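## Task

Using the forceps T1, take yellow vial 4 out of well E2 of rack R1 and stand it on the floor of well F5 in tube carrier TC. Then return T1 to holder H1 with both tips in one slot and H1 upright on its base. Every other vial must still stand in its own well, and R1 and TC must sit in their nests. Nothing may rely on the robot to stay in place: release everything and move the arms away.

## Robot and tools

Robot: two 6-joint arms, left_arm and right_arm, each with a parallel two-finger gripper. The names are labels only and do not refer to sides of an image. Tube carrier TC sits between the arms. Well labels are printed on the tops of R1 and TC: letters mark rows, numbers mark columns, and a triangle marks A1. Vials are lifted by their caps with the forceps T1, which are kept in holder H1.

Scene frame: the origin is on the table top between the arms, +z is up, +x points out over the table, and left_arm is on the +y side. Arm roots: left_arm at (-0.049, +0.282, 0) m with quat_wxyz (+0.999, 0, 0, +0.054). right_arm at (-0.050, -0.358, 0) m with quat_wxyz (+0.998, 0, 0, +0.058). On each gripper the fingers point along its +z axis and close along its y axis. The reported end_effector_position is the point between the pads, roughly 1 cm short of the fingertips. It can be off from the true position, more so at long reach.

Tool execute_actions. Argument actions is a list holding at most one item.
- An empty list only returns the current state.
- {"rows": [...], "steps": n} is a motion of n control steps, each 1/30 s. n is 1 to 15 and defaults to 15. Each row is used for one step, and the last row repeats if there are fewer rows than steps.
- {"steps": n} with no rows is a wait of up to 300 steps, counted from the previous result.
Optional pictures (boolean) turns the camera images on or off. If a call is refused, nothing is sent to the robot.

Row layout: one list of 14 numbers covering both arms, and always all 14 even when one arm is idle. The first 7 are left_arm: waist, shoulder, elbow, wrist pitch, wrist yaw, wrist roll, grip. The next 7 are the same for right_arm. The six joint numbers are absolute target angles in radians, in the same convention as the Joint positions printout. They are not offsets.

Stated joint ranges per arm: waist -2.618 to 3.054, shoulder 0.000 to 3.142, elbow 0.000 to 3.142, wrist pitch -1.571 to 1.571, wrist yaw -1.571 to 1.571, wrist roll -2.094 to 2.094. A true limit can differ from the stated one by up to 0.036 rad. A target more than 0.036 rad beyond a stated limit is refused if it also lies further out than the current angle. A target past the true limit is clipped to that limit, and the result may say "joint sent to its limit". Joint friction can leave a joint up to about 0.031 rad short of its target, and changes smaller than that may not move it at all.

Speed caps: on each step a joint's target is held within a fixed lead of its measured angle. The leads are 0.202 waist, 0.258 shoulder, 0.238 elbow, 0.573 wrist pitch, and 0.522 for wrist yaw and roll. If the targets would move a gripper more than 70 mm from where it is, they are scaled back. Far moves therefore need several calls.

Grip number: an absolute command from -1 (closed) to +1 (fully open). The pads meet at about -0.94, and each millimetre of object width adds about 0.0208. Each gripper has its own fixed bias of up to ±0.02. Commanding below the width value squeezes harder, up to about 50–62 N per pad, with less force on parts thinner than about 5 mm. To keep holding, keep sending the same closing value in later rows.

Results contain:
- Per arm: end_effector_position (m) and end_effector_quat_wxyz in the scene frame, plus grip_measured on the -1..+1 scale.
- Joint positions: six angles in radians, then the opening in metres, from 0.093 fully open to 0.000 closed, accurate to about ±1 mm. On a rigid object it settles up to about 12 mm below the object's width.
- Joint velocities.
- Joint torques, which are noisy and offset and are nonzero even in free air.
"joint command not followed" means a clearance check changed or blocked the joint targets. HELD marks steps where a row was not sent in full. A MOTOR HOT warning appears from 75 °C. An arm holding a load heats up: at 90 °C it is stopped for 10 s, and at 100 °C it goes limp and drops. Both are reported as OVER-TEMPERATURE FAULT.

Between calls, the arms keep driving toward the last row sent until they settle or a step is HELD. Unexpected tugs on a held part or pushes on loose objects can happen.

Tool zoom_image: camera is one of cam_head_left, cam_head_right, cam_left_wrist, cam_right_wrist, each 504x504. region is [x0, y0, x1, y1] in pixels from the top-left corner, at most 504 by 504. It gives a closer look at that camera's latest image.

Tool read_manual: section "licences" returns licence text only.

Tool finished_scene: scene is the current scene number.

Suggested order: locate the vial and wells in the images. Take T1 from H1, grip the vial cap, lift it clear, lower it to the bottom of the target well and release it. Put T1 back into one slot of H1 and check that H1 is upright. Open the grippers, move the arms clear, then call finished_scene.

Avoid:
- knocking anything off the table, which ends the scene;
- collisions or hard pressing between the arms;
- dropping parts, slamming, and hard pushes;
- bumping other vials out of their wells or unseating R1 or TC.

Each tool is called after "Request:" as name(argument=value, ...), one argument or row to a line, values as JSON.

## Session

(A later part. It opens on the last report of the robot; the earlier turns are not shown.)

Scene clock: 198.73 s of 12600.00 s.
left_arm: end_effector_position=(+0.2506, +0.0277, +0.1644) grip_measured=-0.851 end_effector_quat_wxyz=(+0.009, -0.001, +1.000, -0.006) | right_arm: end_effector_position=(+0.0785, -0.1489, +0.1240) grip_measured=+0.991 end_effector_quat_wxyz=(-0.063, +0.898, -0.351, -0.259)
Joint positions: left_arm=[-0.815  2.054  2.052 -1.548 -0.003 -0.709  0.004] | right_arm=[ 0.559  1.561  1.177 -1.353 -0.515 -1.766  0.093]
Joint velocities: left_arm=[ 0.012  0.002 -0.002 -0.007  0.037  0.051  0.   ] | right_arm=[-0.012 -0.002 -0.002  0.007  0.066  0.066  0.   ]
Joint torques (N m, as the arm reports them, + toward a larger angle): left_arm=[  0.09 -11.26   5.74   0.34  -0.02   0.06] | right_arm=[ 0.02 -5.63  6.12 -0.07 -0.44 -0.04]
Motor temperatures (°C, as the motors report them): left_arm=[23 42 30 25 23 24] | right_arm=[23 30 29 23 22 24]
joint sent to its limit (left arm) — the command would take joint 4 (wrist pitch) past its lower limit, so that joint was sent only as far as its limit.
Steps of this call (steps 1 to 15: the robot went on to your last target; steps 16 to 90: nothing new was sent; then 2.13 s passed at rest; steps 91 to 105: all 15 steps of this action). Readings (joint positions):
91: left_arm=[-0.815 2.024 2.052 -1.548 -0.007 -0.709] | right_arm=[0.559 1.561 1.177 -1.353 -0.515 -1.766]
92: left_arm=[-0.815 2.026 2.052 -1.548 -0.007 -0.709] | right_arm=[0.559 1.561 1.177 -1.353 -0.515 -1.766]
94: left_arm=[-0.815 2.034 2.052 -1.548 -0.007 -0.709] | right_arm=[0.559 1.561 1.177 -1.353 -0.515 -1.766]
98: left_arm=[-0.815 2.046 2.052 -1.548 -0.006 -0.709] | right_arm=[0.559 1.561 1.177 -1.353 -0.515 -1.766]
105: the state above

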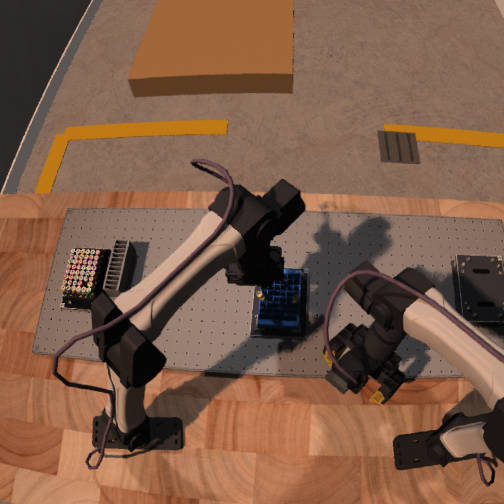

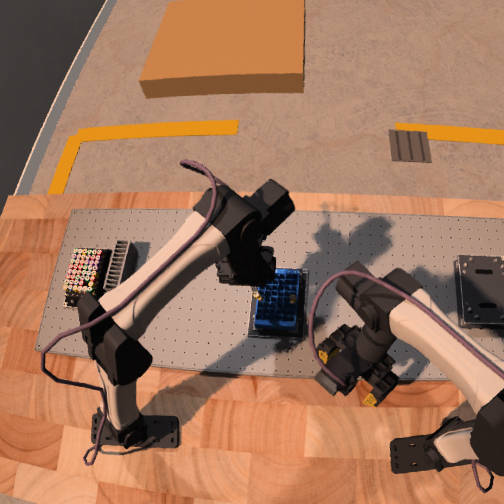

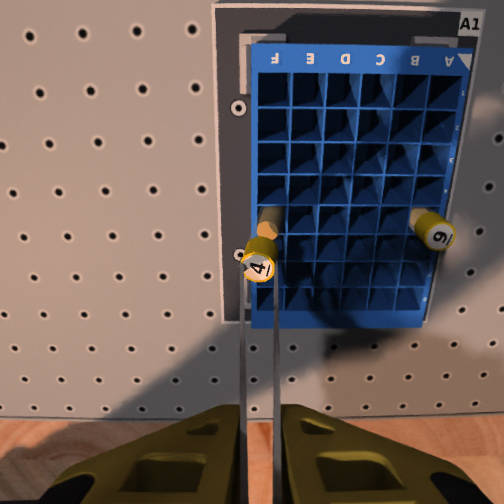

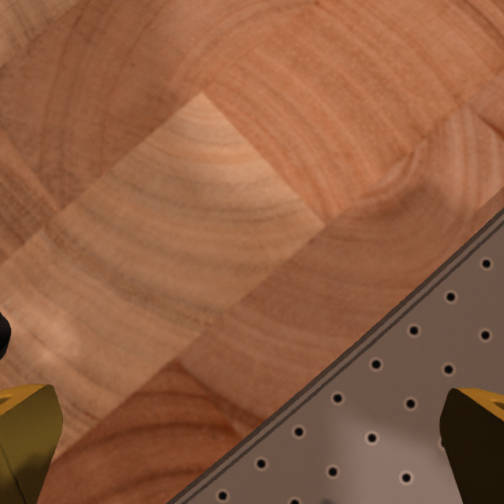

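Request:
execute_actions(
  actions=[
    {"rows":[[-0.815,2.085,2.045,-1.52,0,-0.702,-0.86,0.559,1.561,1.177,-1.353,-0.515,-1.766,1],[-0.815,2.085,2.045,-1.52,0,-0.702,-0.86,0.559,1.561,1.177,-1.353,-0.515,-1.766,1],[-0.815,2.085,2.045,-1.52,0,-0.702,-0.86,0.559,1.561,1.177,-1.353,-0.515,-1.766,1],[-0.815,2.085,2.045,-1.52,0,-0.702,-0.86,0.559,1.561,1.177,-1.353,-0.515,-1.766,1],[-0.815,2.085,2.045,-1.52,0,-0.702,-0.86,0.559,1.561,1.177,-1.353,-0.515,-1.766,1],[-0.815,2.085,2.045,-1.52,0,-0.702,-0.86,0.559,1.561,1.177,-1.353,-0.515,-1.766,1],[-0.82,2.105,2.045,-1.5,0,-0.702,-0.86,0.559,1.561,1.177,-1.353,-0.515,-1.766,1]],"steps":15},
  ],
)

Scene clock: 203.70 s of 12600.00 s.
left_arm: end_effector_position=(+0.2571, +0.0218, +0.1500) grip_measured=-0.851 end_effector_quat_wxyz=(+0.005, -0.001, +1.000, -0.003) | right_arm: end_effector_position=(+0.0785, -0.1489, +0.1240) grip_measured=+0.991 end_effector_quat_wxyz=(-0.063, +0.898, -0.351, -0.259)
Joint positions: left_arm=[-0.815  2.093  2.052 -1.519 -0.001 -0.709  0.004] | right_arm=[ 0.559  1.561  1.177 -1.353 -0.515 -1.766  0.093]
Joint velocities: left_arm=[-0.017  0.051 -0.007  0.022  0.066  0.007 -0.   ] | right_arm=[-0.012 -0.007 -0.017 -0.037 -0.037 -0.007 -0.001]
Joint torques (N m, as the arm reports them, + toward a larger angle): left_arm=[ -0.88 -11.76   6.57   0.49   0.     0.08] | right_arm=[-0.01 -5.52  6.05 -0.09 -0.36  0.02]
Motor temperatures (°C, as the motors report them): left_arm=[23 42 30 25 23 24] | right_arm=[23 30 30 23 22 24]
Steps of this call (steps 1 to 15: the robot went on to your last target; steps 16 to 90: nothing new was sent; then 1.47 s passed at rest; steps 91 to 105: all 15 steps of this action). Readings (joint positions):
91: left_arm=[-0.815 2.055 2.052 -1.547 -0.003 -0.709] | right_arm=[0.559 1.561 1.177 -1.353 -0.515 -1.766]
92: left_arm=[-0.815 2.056 2.052 -1.544 -0.003 -0.709] | right_arm=[0.559 1.561 1.177 -1.353 -0.515 -1.766]
94: left_arm=[-0.815 2.060 2.052 -1.540 -0.003 -0.709] | right_arm=[0.559 1.561 1.177 -1.353 -0.515 -1.766]
98: left_arm=[-0.815 2.066 2.052 -1.533 -0.003 -0.709] | right_arm=[0.559 1.561 1.177 -1.353 -0.515 -1.766]
105: the state above

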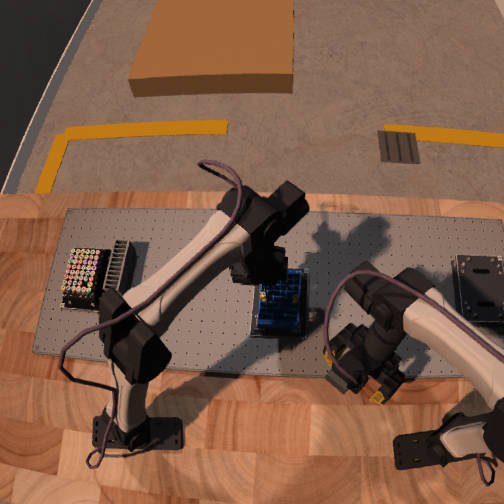

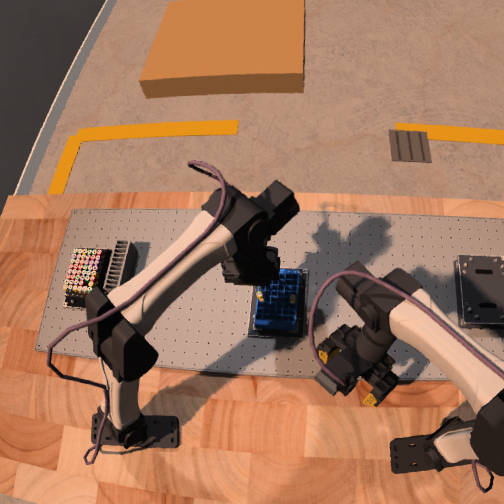

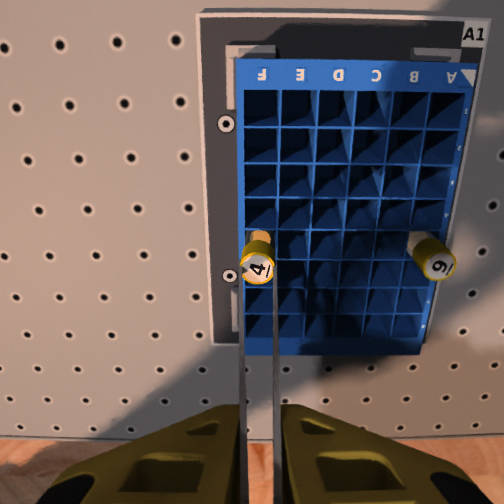

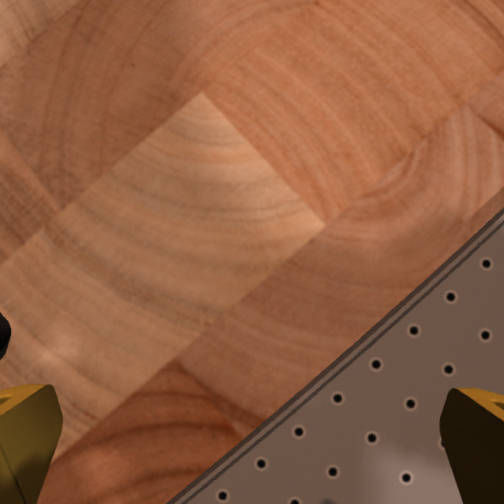

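Seated. Release and lift.

Request:
execute_actions(
  actions=[
    {"rows":[[-0.82,2.095,2.045,-1.51,0,-0.702,-0.74,0.559,1.561,1.177,-1.353,-0.515,-1.766,1]],"steps":12},
  ],
  pictures=false,
)

Request:
execute_actions(
  actions=[
    {"rows":[[-0.82,2.0,2.045,-1.55,0,-0.702,-0.74,0.559,1.561,1.177,-1.353,-0.515,-1.766,1]],"steps":15},
  ],
)

Scene clock: 206.30 s of 12600.00 s.
left_arm: end_effector_position=(+0.2572, +0.0216, +0.1494) grip_measured=-0.741 end_effector_quat_wxyz=(+0.004, -0.001, +1.000, -0.003) | right_arm: end_effector_position=(+0.0785, -0.1489, +0.1240) grip_measured=+0.991 end_effector_quat_wxyz=(-0.063, +0.898, -0.351, -0.259)
Joint positions: left_arm=[-0.815  2.094  2.052 -1.519 -0.    -0.709  0.01 ] | right_arm=[ 0.559  1.561  1.177 -1.353 -0.515 -1.766  0.093]
Joint velocities: left_arm=[-0.007  0.002  0.007 -0.051 -0.051 -0.007 -0.001] | right_arm=[-0.002 -0.002  0.007  0.022 -0.051  0.037 -0.001]
Joint torques (N m, as the arm reports them, + toward a larger angle): left_arm=[ -1.01 -12.56   6.71   0.39  -0.03   0.08] | right_arm=[-0.17 -5.46  6.14 -0.04 -0.42 -0.09]
Motor temperatures (°C, as the motors report them): left_arm=[23 42 30 25 23 24] | right_arm=[23 30 30 23 22 24]
Steps of this call (steps 1 to 15: the robot went on to your last target; steps 16 to 66: nothing new was sent; steps 67 to 78: all 12 steps of this action). Readings (joint positions):
67: left_arm=[-0.815 2.094 2.052 -1.519 -0.000 -0.709] | right_arm=[0.559 1.561 1.177 -1.353 -0.515 -1.766]
68: left_arm=[-0.815 2.094 2.052 -1.519 -0.000 -0.709] | right_arm=[0.559 1.561 1.177 -1.353 -0.515 -1.766]
70: left_arm=[-0.815 2.094 2.052 -1.519 -0.000 -0.709] | right_arm=[0.559 1.561 1.177 -1.353 -0.515 -1.766]
74: left_arm=[-0.815 2.094 2.052 -1.519 -0.000 -0.709] | right_arm=[0.559 1.561 1.177 -1.353 -0.515 -1.766]
78: the state above

Scene clock: 206.80 s of 12600.00 s.
left_arm: end_effector_position=(+0.2490, +0.0286, +0.1829) grip_measured=-0.741 end_effector_quat_wxyz=(+0.030, -0.001, +0.999, -0.025) | right_arm: end_effector_position=(+0.0785, -0.1489, +0.1240) grip_measured=+0.991 end_effector_quat_wxyz=(-0.063, +0.898, -0.351, -0.259)
Joint positions: left_arm=[-0.815  2.001  2.046 -1.538 -0.    -0.709  0.01 ] | right_arm=[ 0.559  1.561  1.177 -1.353 -0.515 -1.766  0.093]
Joint velocities: left_arm=[-0.002  0.002  0.027  0.081 -0.037 -0.037 -0.   ] | right_arm=[ 0.007 -0.012 -0.002 -0.037  0.022  0.007 -0.001]
Joint torques (N m, as the arm reports them, + toward a larger angle): left_arm=[ -0.83 -11.78   7.17   0.39  -0.02   0.06] | right_arm=[-0.12 -5.57  6.07 -0.09 -0.38 -0.06]
Motor temperatures (°C, as the motors report them): left_arm=[23 42 30 25 23 24] | right_arm=[23 30 30 23 22 24]
Steps of this call (steps 1 to 15: all 15 steps of this action). Readings (joint positions):
1: left_arm=[-0.815 2.088 2.050 -1.519 -0.000 -0.709] | right_arm=[0.559 1.561 1.177 -1.353 -0.515 -1.766]
2: left_arm=[-0.815 2.078 2.047 -1.522 -0.000 -0.709] | right_arm=[0.559 1.561 1.177 -1.353 -0.515 -1.766]
4: left_arm=[-0.815 2.048 2.046 -1.527 -0.000 -0.709] | right_arm=[0.559 1.561 1.177 -1.353 -0.515 -1.766]
8: left_arm=[-0.815 2.003 2.046 -1.535 -0.000 -0.709] | right_arm=[0.559 1.561 1.177 -1.353 -0.515 -1.766]
15: the state above

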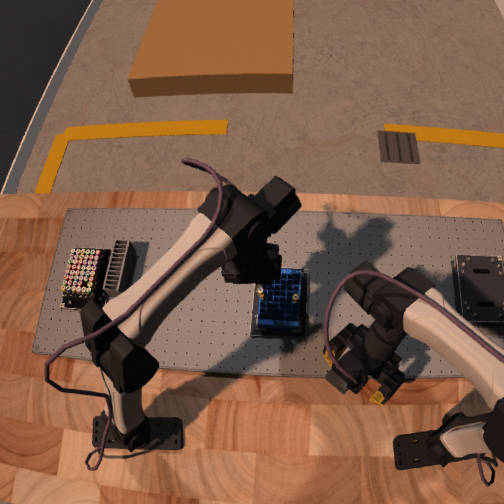

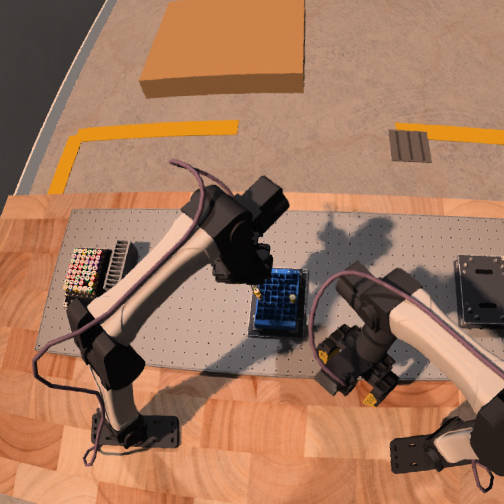

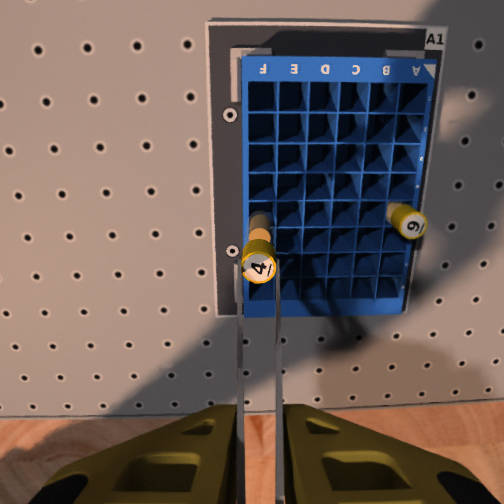

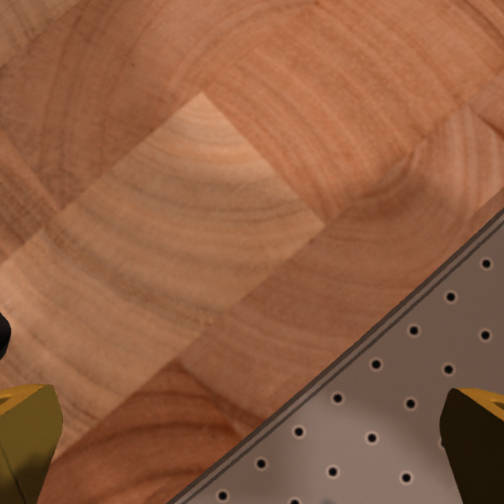

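Request:
execute_actions(
  actions=[
    {"rows":[[-0.82,2.03,2.045,-1.55,0,-0.702,-0.8,0.559,1.561,1.177,-1.353,-0.515,-1.766,1]],"steps":15},
  ],
)

Request:
zoom_image(
  camera="cam_left_wrist",
  region=[200, 150, 340, 290],
)

Scene clock: 209.27 s of 12600.00 s.
left_arm: end_effector_position=(+0.2499, +0.0278, +0.1739) grip_measured=-0.795 end_effector_quat_wxyz=(+0.020, -0.001, +1.000, -0.017) | right_arm: end_effector_position=(+0.0785, -0.1489, +0.1240) grip_measured=+0.991 end_effector_quat_wxyz=(-0.063, +0.898, -0.351, -0.259)
Joint positions: left_arm=[-0.815  2.025  2.046 -1.54  -0.    -0.709  0.007] | right_arm=[ 0.559  1.561  1.177 -1.353 -0.515 -1.766  0.093]
Joint velocities: left_arm=[-0.002 -0.012  0.007 -0.022  0.037  0.007 -0.001] | right_arm=[-0.007 -0.002  0.007  0.037 -0.037 -0.007 -0.001]
Joint torques (N m, as the arm reports them, + toward a larger angle): left_arm=[ -0.94 -11.54   7.44   0.34   0.     0.08] | right_arm=[ 0.1  -5.58  6.16 -0.11 -0.39 -0.04]
Motor temperatures (°C, as the motors report them): left_arm=[23 42 30 25 23 24] | right_arm=[23 30 30 23 22 24]
Steps of this call (steps 1 to 15: the robot went on to your last target; steps 16 to 59: nothing new was sent; steps 60 to 74: all 15 steps of this action). Readings (joint positions):
60: left_arm=[-0.815 2.003 2.046 -1.538 -0.000 -0.709] | right_arm=[0.559 1.561 1.177 -1.353 -0.515 -1.766]
61: left_arm=[-0.815 2.005 2.046 -1.539 -0.000 -0.709] | right_arm=[0.559 1.561 1.177 -1.353 -0.515 -1.766]
63: left_arm=[-0.815 2.014 2.046 -1.539 -0.000 -0.709] | right_arm=[0.559 1.561 1.177 -1.353 -0.515 -1.766]
67: left_arm=[-0.815 2.025 2.046 -1.539 -0.000 -0.709] | right_arm=[0.559 1.561 1.177 -1.353 -0.515 -1.766]
74: the state above

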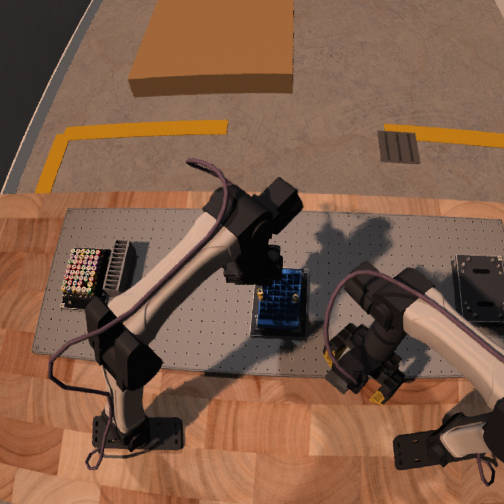

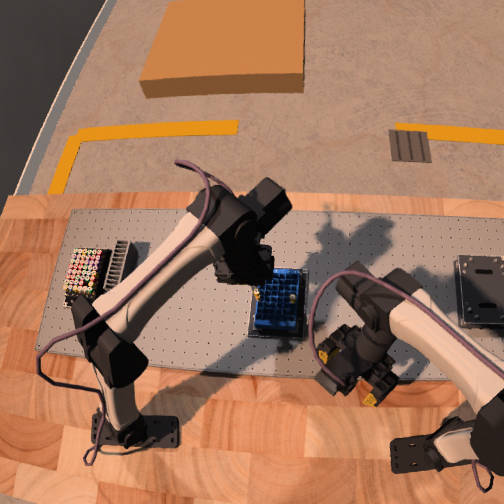

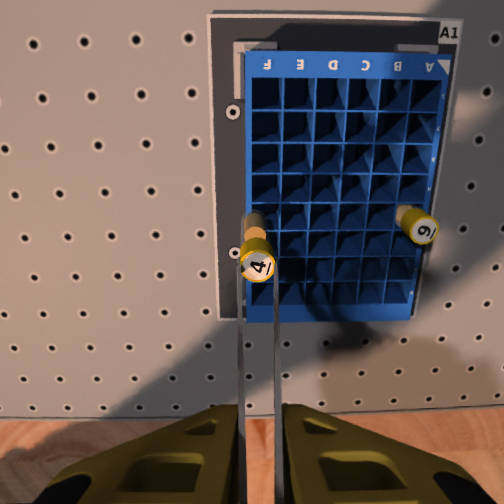

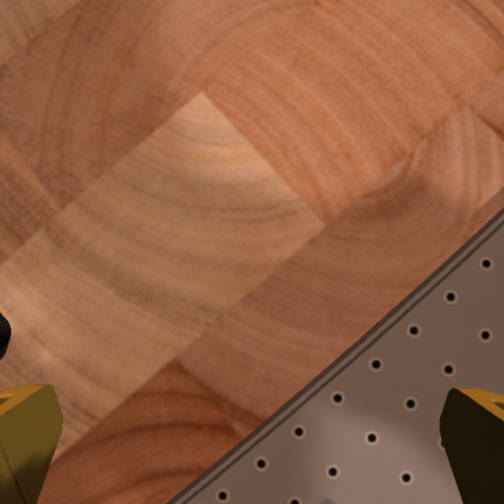

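Region (200, 150, 340, 290) of cam_left_wrist's 504x504 image, scaled by 3.600, with more detail than that image has.

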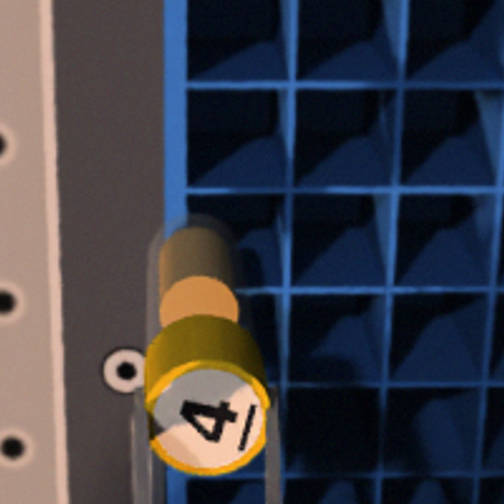

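Request:
execute_actions(
  actions=[
    {"rows":[[-0.82,2.0,2.045,-1.55,0,-0.702,-0.8,0.559,1.561,1.177,-1.353,-0.515,-1.766,1],[-0.82,2.0,2.045,-1.55,0,-0.702,-0.8,0.559,1.561,1.177,-1.353,-0.515,-1.766,1],[-0.82,2.0,2.045,-1.55,0,-0.702,-0.8,0.559,1.561,1.177,-1.353,-0.515,-1.766,1],[-0.82,2.0,2.045,-1.55,0,-0.702,-0.8,0.559,1.561,1.177,-1.353,-0.515,-1.766,1],[-0.832,2.0,2.045,-1.513,0,-0.702,-0.8,0.559,1.561,1.177,-1.353,-0.515,-1.766,1]],"steps":15},
  ],
)

Request:
zoom_image(
  camera="cam_left_wrist",
  region=[200, 150, 340, 290],
)

Scene clock: 214.47 s of 12600.00 s.
left_arm: end_effector_position=(+0.2494, +0.0236, +0.1756) grip_measured=-0.795 end_effector_quat_wxyz=(+0.026, +0.003, +0.999, -0.022) | right_arm: end_effector_position=(+0.0785, -0.1489, +0.1240) grip_measured=+0.991 end_effector_quat_wxyz=(-0.063, +0.898, -0.351, -0.259)
Joint positions: left_arm=[-0.823  2.021  2.046 -1.529 -0.    -0.709  0.007] | right_arm=[ 0.559  1.561  1.177 -1.353 -0.515 -1.766  0.093]
Joint velocities: left_arm=[ 0.002 -0.012  0.007 -0.007 -0.007  0.007  0.001] | right_arm=[-0.007 -0.002 -0.002  0.022  0.022  0.007 -0.   ]
Joint torques (N m, as the arm reports them, + toward a larger angle): left_arm=[ -1.23 -13.56   7.14   0.53  -0.02   0.09] | right_arm=[-0.22 -5.51  6.08 -0.12 -0.39 -0.04]
Motor temperatures (°C, as the motors report them): left_arm=[23 42 31 25 23 24] | right_arm=[23 30 30 23 22 24]
Steps of this call (steps 1 to 15: the robot went on to your last target; steps 16 to 90: nothing new was sent; then 1.70 s passed at rest; steps 91 to 105: all 15 steps of this action). Readings (joint positions):
91: left_arm=[-0.815 2.024 2.046 -1.540 -0.000 -0.709] | right_arm=[0.559 1.561 1.177 -1.353 -0.515 -1.766]
92: left_arm=[-0.815 2.023 2.046 -1.540 -0.000 -0.709] | right_arm=[0.559 1.561 1.177 -1.353 -0.515 -1.766]
94: left_arm=[-0.815 2.021 2.046 -1.540 -0.000 -0.709] | right_arm=[0.559 1.561 1.177 -1.353 -0.515 -1.766]
98: left_arm=[-0.820 2.021 2.046 -1.533 -0.000 -0.709] | right_arm=[0.559 1.561 1.177 -1.353 -0.515 -1.766]
105: the state above

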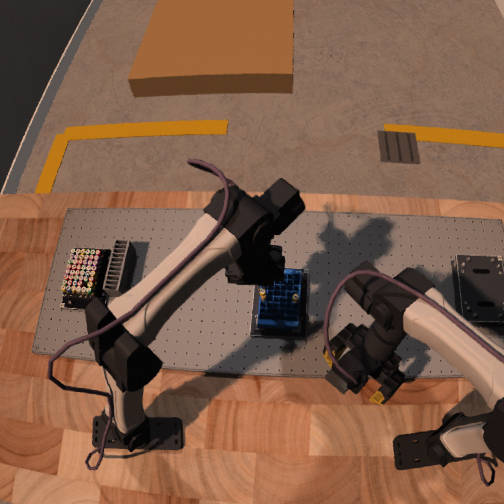

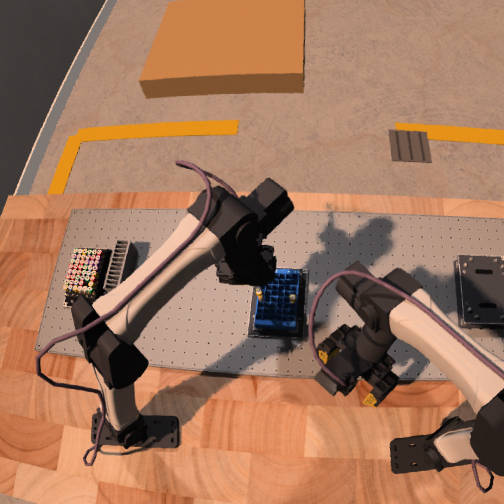

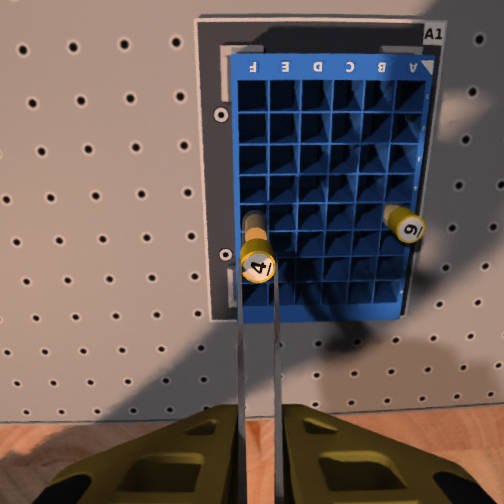

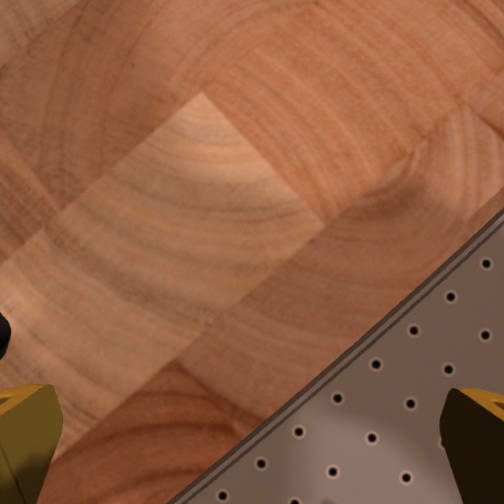

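Region (200, 150, 340, 290) of cam_left_wrist's 504x504 image, scaled by 3.600, with more detail than that image has.

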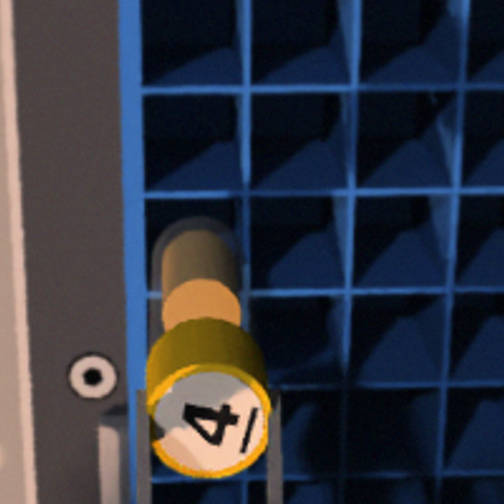

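Request:
execute_actions(
  actions=[
    {"rows":[[-0.811,2.0,2.045,-1.506,0,-0.702,-0.8,0.559,1.561,1.177,-1.353,-0.515,-1.766,1]],"steps":15},
  ],
)

Request:
zoom_image(
  camera="cam_left_wrist",
  region=[200, 150, 340, 290],
)

Scene clock: 217.43 s of 12600.00 s.
left_arm: end_effector_position=(+0.2508, +0.0224, +0.1758) grip_measured=-0.795 end_effector_quat_wxyz=(+0.029, +0.003, +0.999, -0.024) | right_arm: end_effector_position=(+0.0785, -0.1489, +0.1240) grip_measured=+0.991 end_effector_quat_wxyz=(-0.063, +0.898, -0.351, -0.259)
Joint positions: left_arm=[-0.823  2.021  2.046 -1.521 -0.    -0.709  0.007] | right_arm=[ 0.559  1.561  1.177 -1.353 -0.515 -1.766  0.093]
Joint velocities: left_arm=[-0.012 -0.002 -0.007 -0.095 -0.037 -0.022  0.   ] | right_arm=[ 0.002  0.002  0.012  0.022  0.022  0.051 -0.001]
Joint torques (N m, as the arm reports them, + toward a larger angle): left_arm=[  0.38 -13.69   7.15   0.6    0.03   0.11] | right_arm=[-0.05 -5.37  6.04 -0.09 -0.4  -0.03]
Motor temperatures (°C, as the motors report them): left_arm=[23 43 31 25 23 24] | right_arm=[23 30 30 23 22 24]
Steps of this call (steps 1 to 15: the robot went on to your last target; steps 16 to 74: nothing new was sent; steps 75 to 89: all 15 steps of this action). Readings (joint positions):
75: left_arm=[-0.823 2.021 2.046 -1.528 -0.000 -0.709] | right_arm=[0.559 1.561 1.177 -1.353 -0.515 -1.766]
76: left_arm=[-0.823 2.021 2.046 -1.527 -0.000 -0.709] | right_arm=[0.559 1.561 1.177 -1.353 -0.515 -1.766]
78: left_arm=[-0.823 2.021 2.046 -1.524 -0.000 -0.709] | right_arm=[0.559 1.561 1.177 -1.353 -0.515 -1.766]
82: left_arm=[-0.823 2.021 2.046 -1.522 -0.000 -0.709] | right_arm=[0.559 1.561 1.177 -1.353 -0.515 -1.766]
89: the state above

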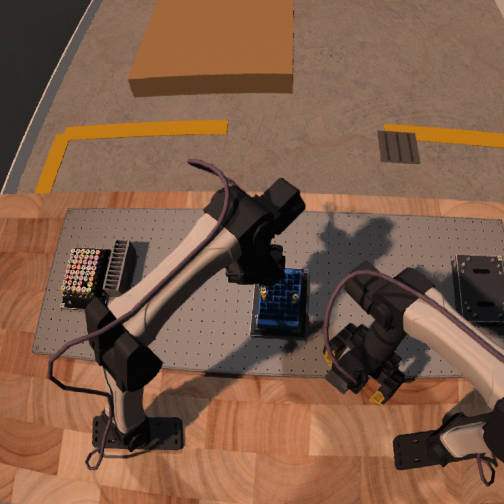

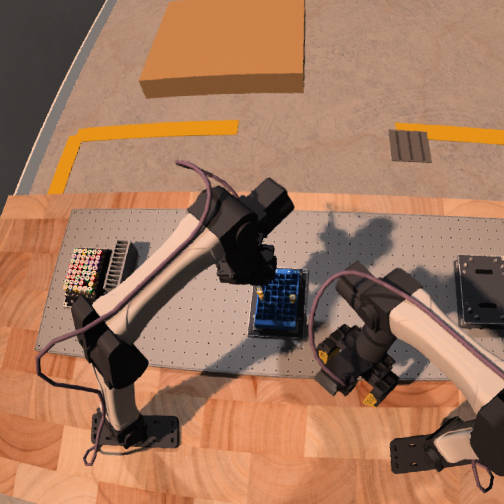

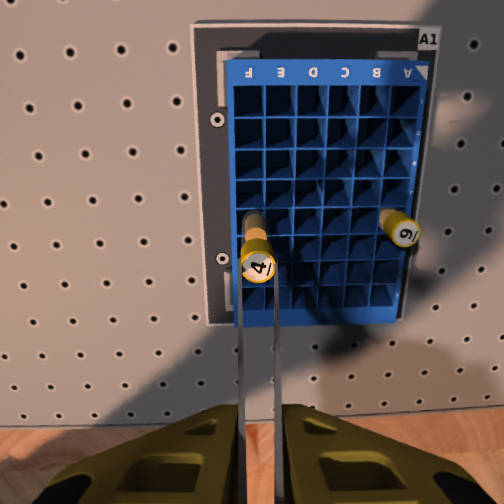

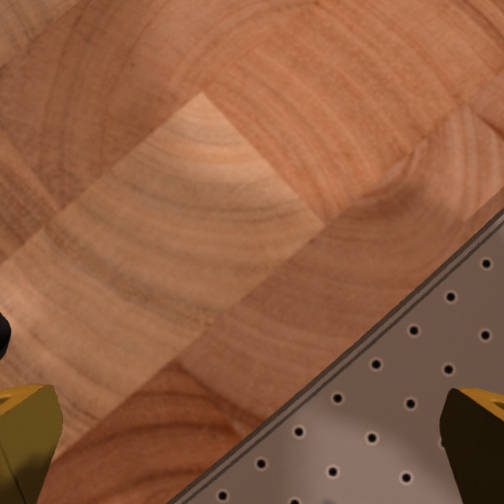

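Region (200, 150, 340, 290) of cam_left_wrist's 504x504 image, scaled by 3.600, with more detail than that image has.

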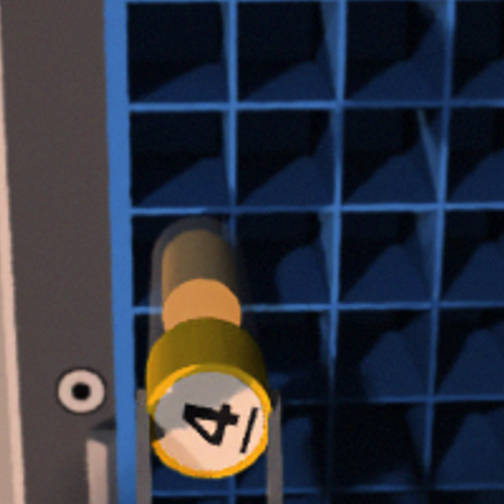

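Request:
execute_actions(
  actions=[
    {"rows":[[-0.811,2.0,2.045,-1.54,-0.013,-0.702,-0.8,0.559,1.561,1.177,-1.353,-0.515,-1.766,1]],"steps":15},
  ],
)

Request:
zoom_image(
  camera="cam_left_wrist",
  region=[200, 150, 340, 290],
)

Scene clock: 221.27 s of 12600.00 s.
left_arm: end_effector_position=(+0.2502, +0.0241, +0.1757) grip_measured=-0.795 end_effector_quat_wxyz=(+0.028, +0.003, +0.999, -0.020) | right_arm: end_effector_position=(+0.0785, -0.1489, +0.1240) grip_measured=+0.991 end_effector_quat_wxyz=(-0.063, +0.898, -0.351, -0.259)
Joint positions: left_arm=[-0.823  2.021  2.046 -1.528 -0.005 -0.709  0.007] | right_arm=[ 0.559  1.561  1.177 -1.353 -0.515 -1.766  0.093]
Joint velocities: left_arm=[ 0.007 -0.012 -0.007 -0.007 -0.022  0.037  0.   ] | right_arm=[ 0.012 -0.007 -0.032 -0.007 -0.066 -0.007  0.001]
Joint torques (N m, as the arm reports them, + toward a larger angle): left_arm=[  0.28 -13.48   7.18   0.33  -0.06   0.04] | right_arm=[-0.01 -5.72  6.11 -0.1  -0.41 -0.04]
Motor temperatures (°C, as the motors report them): left_arm=[23 44 31 25 23 24] | right_arm=[23 30 30 23 22 24]
Steps of this call (steps 1 to 15: the robot went on to your last target; steps 16 to 90: nothing new was sent; then 0.33 s passed at rest; steps 91 to 105: all 15 steps of this action). Readings (joint positions):
91: left_arm=[-0.823 2.021 2.046 -1.522 -0.001 -0.709] | right_arm=[0.559 1.561 1.177 -1.353 -0.515 -1.766]
92: left_arm=[-0.823 2.021 2.046 -1.523 -0.002 -0.709] | right_arm=[0.559 1.561 1.177 -1.353 -0.515 -1.766]
94: left_arm=[-0.823 2.021 2.046 -1.525 -0.004 -0.709] | right_arm=[0.559 1.561 1.177 -1.353 -0.515 -1.766]
98: left_arm=[-0.823 2.021 2.046 -1.527 -0.005 -0.709] | right_arm=[0.559 1.561 1.177 -1.353 -0.515 -1.766]
105: the state above

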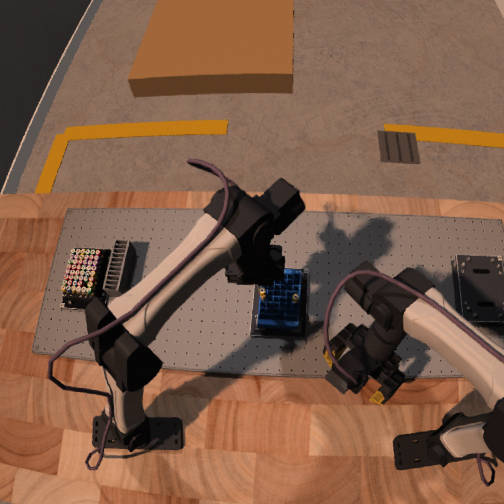

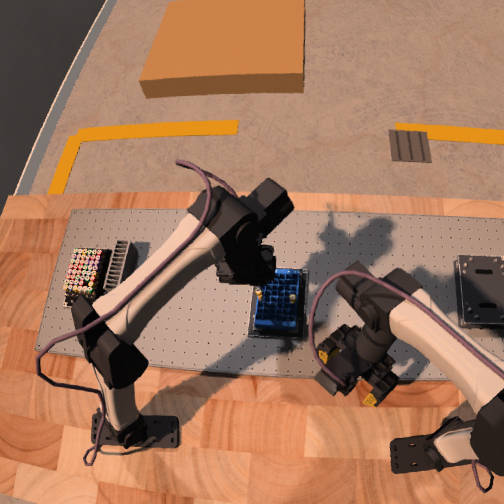

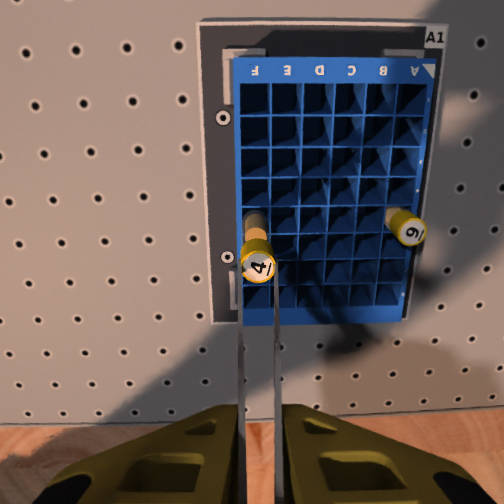

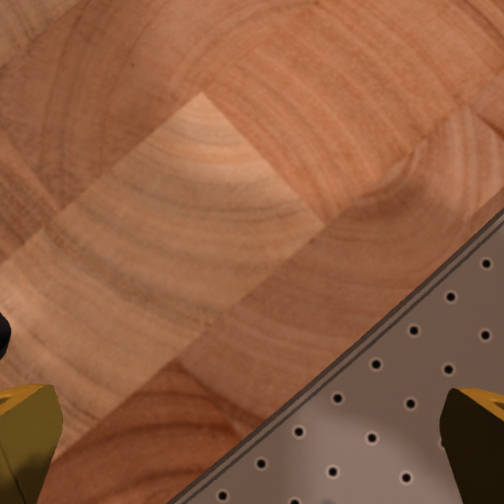

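Region (200, 150, 340, 290) of cam_left_wrist's 504x504 image, scaled by 3.600, with more detail than that image has.

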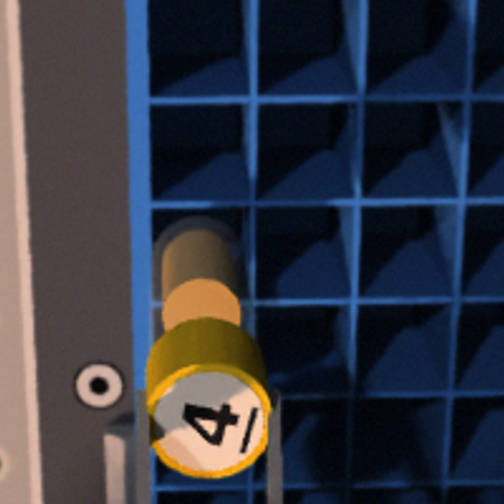

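Request:
execute_actions(
  actions=[
    {"rows":[[-0.815,2.0,2.045,-1.509,-0.013,-0.702,-0.8,0.559,1.561,1.177,-1.353,-0.515,-1.766,1],[-0.815,2.0,2.045,-1.509,-0.013,-0.702,-0.8,0.559,1.561,1.177,-1.353,-0.515,-1.766,1],[-0.815,2.0,2.045,-1.509,-0.013,-0.702,-0.8,0.559,1.561,1.177,-1.353,-0.515,-1.766,1],[-0.815,2.0,2.045,-1.509,-0.013,-0.702,-0.8,0.559,1.561,1.177,-1.353,-0.515,-1.766,1],[-0.815,2.0,2.045,-1.509,-0.013,-0.702,-0.8,0.559,1.561,1.177,-1.353,-0.515,-1.766,1],[-0.815,2.05,2.045,-1.509,-0.013,-0.702,-0.8,0.559,1.561,1.177,-1.353,-0.515,-1.766,1],[-0.815,2.05,2.045,-1.509,-0.013,-0.702,-0.8,0.559,1.561,1.177,-1.353,-0.515,-1.766,1],[-0.815,2.05,2.045,-1.509,-0.013,-0.702,-0.8,0.559,1.561,1.177,-1.353,-0.515,-1.766,1],[-0.815,2.05,2.045,-1.509,-0.013,-0.702,-0.8,0.559,1.561,1.177,-1.353,-0.515,-1.766,1],[-0.815,2.05,2.045,-1.509,-0.013,-0.702,-0.8,0.559,1.561,1.177,-1.353,-0.515,-1.766,1],[-0.815,2.065,2.045,-1.509,-0.013,-0.702,-0.8,0.559,1.561,1.177,-1.353,-0.515,-1.766,1]],"steps":15},
  ],
  pictures=false,
)

Request:
execute_actions(
  actions=[
    {"steps":10},
  ],
)

Scene clock: 226.57 s of 12600.00 s.
left_arm: end_effector_position=(+0.2530, +0.0218, +0.1605) grip_measured=-0.795 end_effector_quat_wxyz=(+0.015, +0.003, +1.000, -0.009) | right_arm: end_effector_position=(+0.0785, -0.1489, +0.1240) grip_measured=+0.991 end_effector_quat_wxyz=(-0.063, +0.898, -0.351, -0.259)
Joint positions: left_arm=[-0.823  2.061  2.046 -1.522 -0.006 -0.709  0.007] | right_arm=[ 0.559  1.561  1.177 -1.353 -0.515 -1.766  0.093]
Joint velocities: left_arm=[-0.002  0.071  0.007 -0.095  0.022  0.037 -0.001] | right_arm=[ 0.007  0.002  0.017  0.007  0.022  0.037 -0.   ]
Joint torques (N m, as the arm reports them, + toward a larger angle): left_arm=[  0.1  -12.38   7.32   0.45  -0.09   0.08] | right_arm=[-0.04 -5.54  6.12 -0.08 -0.42 -0.05]
Motor temperatures (°C, as the motors report them): left_arm=[23 44 31 25 23 24] | right_arm=[23 30 30 23 22 24]
Steps of this call (steps 1 to 15: the robot went on to your last target; steps 16 to 90: nothing new was sent; then 1.80 s passed at rest; steps 91 to 105: all 15 steps of this action). Readings (joint positions):
91: left_arm=[-0.823 2.021 2.046 -1.527 -0.006 -0.709] | right_arm=[0.559 1.561 1.177 -1.353 -0.515 -1.766]
92: left_arm=[-0.823 2.021 2.046 -1.527 -0.006 -0.709] | right_arm=[0.559 1.561 1.177 -1.353 -0.515 -1.766]
94: left_arm=[-0.823 2.021 2.046 -1.526 -0.006 -0.709] | right_arm=[0.559 1.561 1.177 -1.353 -0.515 -1.766]
98: left_arm=[-0.823 2.029 2.046 -1.525 -0.006 -0.709] | right_arm=[0.559 1.561 1.177 -1.353 -0.515 -1.766]
105: the state above

Scene clock: 226.90 s of 12600.00 s.
left_arm: end_effector_position=(+0.2532, +0.0215, +0.1597) grip_measured=-0.795 end_effector_quat_wxyz=(+0.014, +0.003, +1.000, -0.009) | right_arm: end_effector_position=(+0.0785, -0.1489, +0.1240) grip_measured=+0.991 end_effector_quat_wxyz=(-0.063, +0.898, -0.351, -0.259)
Joint positions: left_arm=[-0.823  2.063  2.046 -1.521 -0.006 -0.709  0.007] | right_arm=[ 0.559  1.561  1.177 -1.353 -0.515 -1.766  0.093]
Joint velocities: left_arm=[-0.007 -0.017 -0.027  0.022 -0.007 -0.051 -0.   ] | right_arm=[ 0.017 -0.007 -0.007  0.007 -0.095 -0.022  0.   ]
Joint torques (N m, as the arm reports them, + toward a larger angle): left_arm=[  0.3  -12.27   7.28   0.47  -0.09   0.09] | right_arm=[-0.05 -5.62  6.2  -0.11 -0.44 -0.01]
Motor temperatures (°C, as the motors report them): left_arm=[23 44 31 25 23 24] | right_arm=[23 30 30 23 22 24]
Steps of this call (steps 1 to 10: the robot went on to your last target). Readings (joint positions):
1: left_arm=[-0.823 2.063 2.046 -1.521 -0.006 -0.709] | right_arm=[0.559 1.561 1.177 -1.353 -0.515 -1.766]
2: left_arm=[-0.823 2.063 2.046 -1.521 -0.006 -0.709] | right_arm=[0.559 1.561 1.177 -1.353 -0.515 -1.766]
4: left_arm=[-0.823 2.063 2.046 -1.521 -0.006 -0.709] | right_arm=[0.559 1.561 1.177 -1.353 -0.515 -1.766]
8: left_arm=[-0.823 2.063 2.046 -1.521 -0.006 -0.709] | right_arm=[0.559 1.561 1.177 -1.353 -0.515 -1.766]
10: the state above

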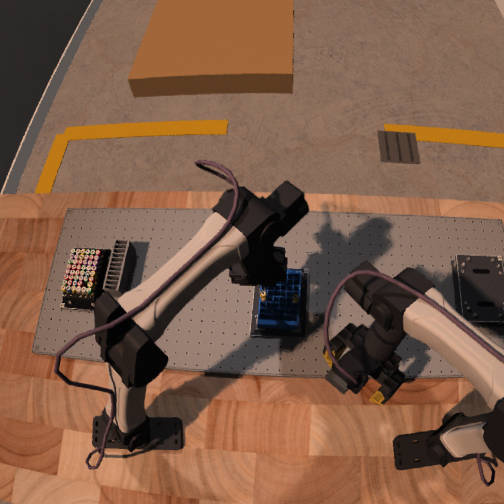

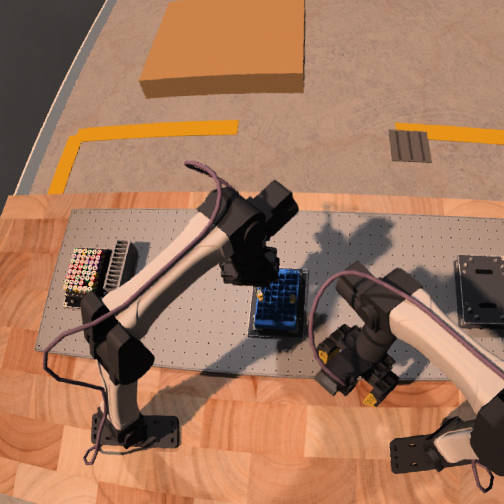

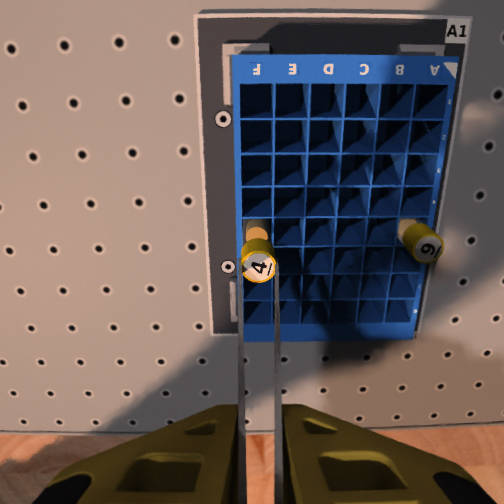

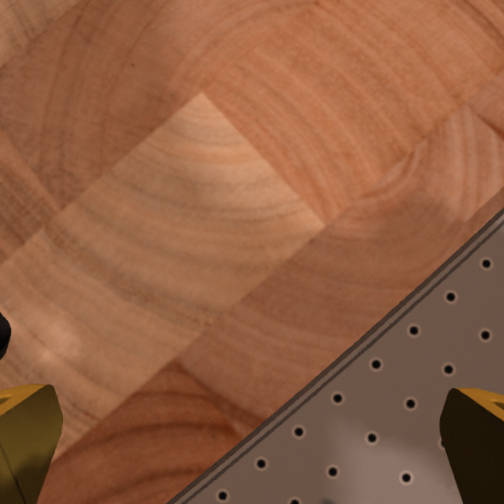

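Request:
execute_actions(
  actions=[
    {"rows":[[-0.815,2.088,2.045,-1.5,-0.013,-0.702,-0.8,0.559,1.561,1.177,-1.353,-0.515,-1.766,1]],"steps":12},
  ],
  pictures=false,
)

Request:
execute_actions(
  actions=[
    {"rows":[[-0.815,2.088,2.045,-1.5,-0.013,-0.702,-0.715,0.559,1.561,1.177,-1.353,-0.515,-1.766,1]],"steps":15},
  ],
)

Request:
zoom_image(
  camera="cam_left_wrist",
  region=[190, 200, 330, 340],
)

Scene clock: 230.00 s of 12600.00 s.
left_arm: end_effector_position=(+0.2551, +0.0199, +0.1513) grip_measured=-0.795 end_effector_quat_wxyz=(+0.008, +0.003, +1.000, -0.003) | right_arm: end_effector_position=(+0.0785, -0.1489, +0.1240) grip_measured=+0.991 end_effector_quat_wxyz=(-0.063, +0.898, -0.351, -0.259)
Joint positions: left_arm=[-0.823  2.085  2.046 -1.514 -0.006 -0.709  0.007] | right_arm=[ 0.559  1.561  1.177 -1.353 -0.515 -1.766  0.093]
Joint velocities: left_arm=[-0.002  0.012  0.012  0.022 -0.007  0.066 -0.   ] | right_arm=[-0.012 -0.002 -0.002  0.007  0.022 -0.022  0.   ]
Joint torques (N m, as the arm reports them, + toward a larger angle): left_arm=[  0.17 -12.2    7.17   0.48  -0.08   0.09] | right_arm=[-0.08 -5.63  6.1  -0.11 -0.39 -0.05]
Motor temperatures (°C, as the motors report them): left_arm=[23 44 31 25 23 24] | right_arm=[23 30 30 23 22 24]
Steps of this call (steps 1 to 15: the robot went on to your last target; steps 16 to 81: nothing new was sent; steps 82 to 93: all 12 steps of this action). Readings (joint positions):
82: left_arm=[-0.823 2.065 2.046 -1.520 -0.006 -0.709] | right_arm=[0.559 1.561 1.177 -1.353 -0.515 -1.766]
83: left_arm=[-0.823 2.067 2.046 -1.519 -0.006 -0.709] | right_arm=[0.559 1.561 1.177 -1.353 -0.515 -1.766]
85: left_arm=[-0.823 2.074 2.046 -1.517 -0.006 -0.709] | right_arm=[0.559 1.561 1.177 -1.353 -0.515 -1.766]
89: left_arm=[-0.823 2.085 2.046 -1.515 -0.006 -0.709] | right_arm=[0.559 1.561 1.177 -1.353 -0.515 -1.766]
93: the state above

Scene clock: 230.50 s of 12600.00 s.
left_arm: end_effector_position=(+0.2552, +0.0198, +0.1513) grip_measured=-0.716 end_effector_quat_wxyz=(+0.009, +0.003, +1.000, -0.004) | right_arm: end_effector_position=(+0.0785, -0.1489, +0.1240) grip_measured=+0.991 end_effector_quat_wxyz=(-0.063, +0.898, -0.351, -0.259)
Joint positions: left_arm=[-0.823  2.085  2.046 -1.514 -0.006 -0.709  0.011] | right_arm=[ 0.559  1.561  1.177 -1.353 -0.515 -1.766  0.093]
Joint velocities: left_arm=[-0.022 -0.022 -0.007 -0.037 -0.022  0.066  0.001] | right_arm=[ 0.007 -0.002 -0.002  0.037  0.022 -0.037 -0.001]
Joint torques (N m, as the arm reports them, + toward a larger angle): left_arm=[  0.04 -12.34   7.23   0.47  -0.08   0.1 ] | right_arm=[-0.12 -5.61  6.04 -0.08 -0.42 -0.04]
Motor temperatures (°C, as the motors report them): left_arm=[23 44 31 25 23 24] | right_arm=[23 30 30 23 22 24]
Steps of this call (steps 1 to 15: all 15 steps of this action). Readings (joint positions):
1: left_arm=[-0.823 2.085 2.046 -1.514 -0.006 -0.709] | right_arm=[0.559 1.561 1.177 -1.353 -0.515 -1.766]
2: left_arm=[-0.823 2.085 2.046 -1.514 -0.006 -0.709] | right_arm=[0.559 1.561 1.177 -1.353 -0.515 -1.766]
4: left_arm=[-0.823 2.085 2.046 -1.514 -0.006 -0.709] | right_arm=[0.559 1.561 1.177 -1.353 -0.515 -1.766]
8: left_arm=[-0.823 2.085 2.046 -1.514 -0.006 -0.709] | right_arm=[0.559 1.561 1.177 -1.353 -0.515 -1.766]
15: the state above

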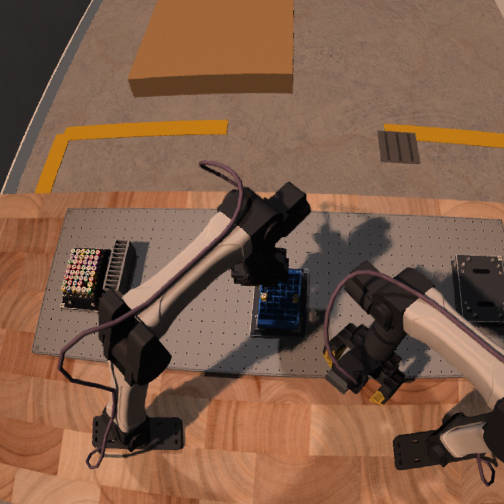

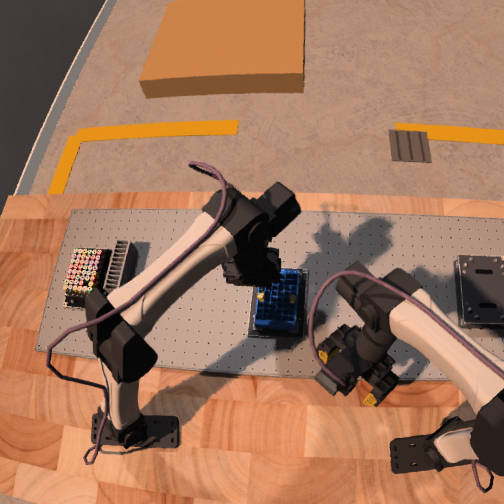

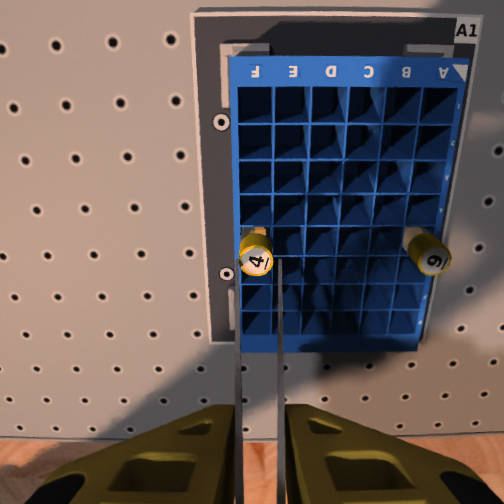

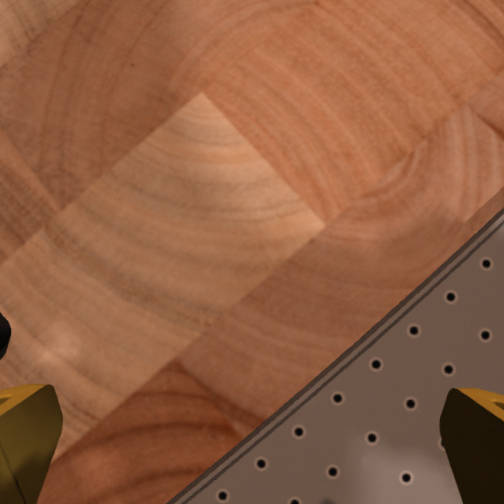

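Region (190, 200, 330, 340) of cam_left_wrist's 504x504 image, scaled by 3.600, with more detail than that image has.

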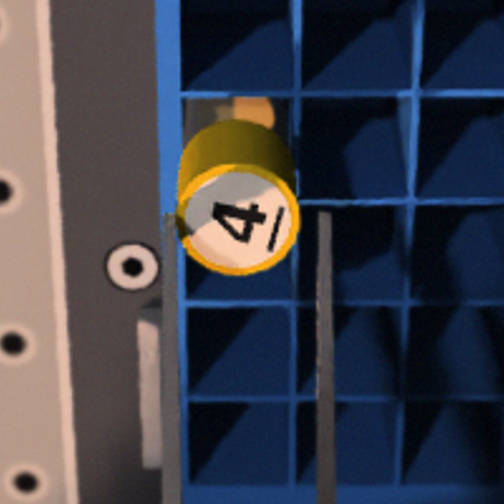

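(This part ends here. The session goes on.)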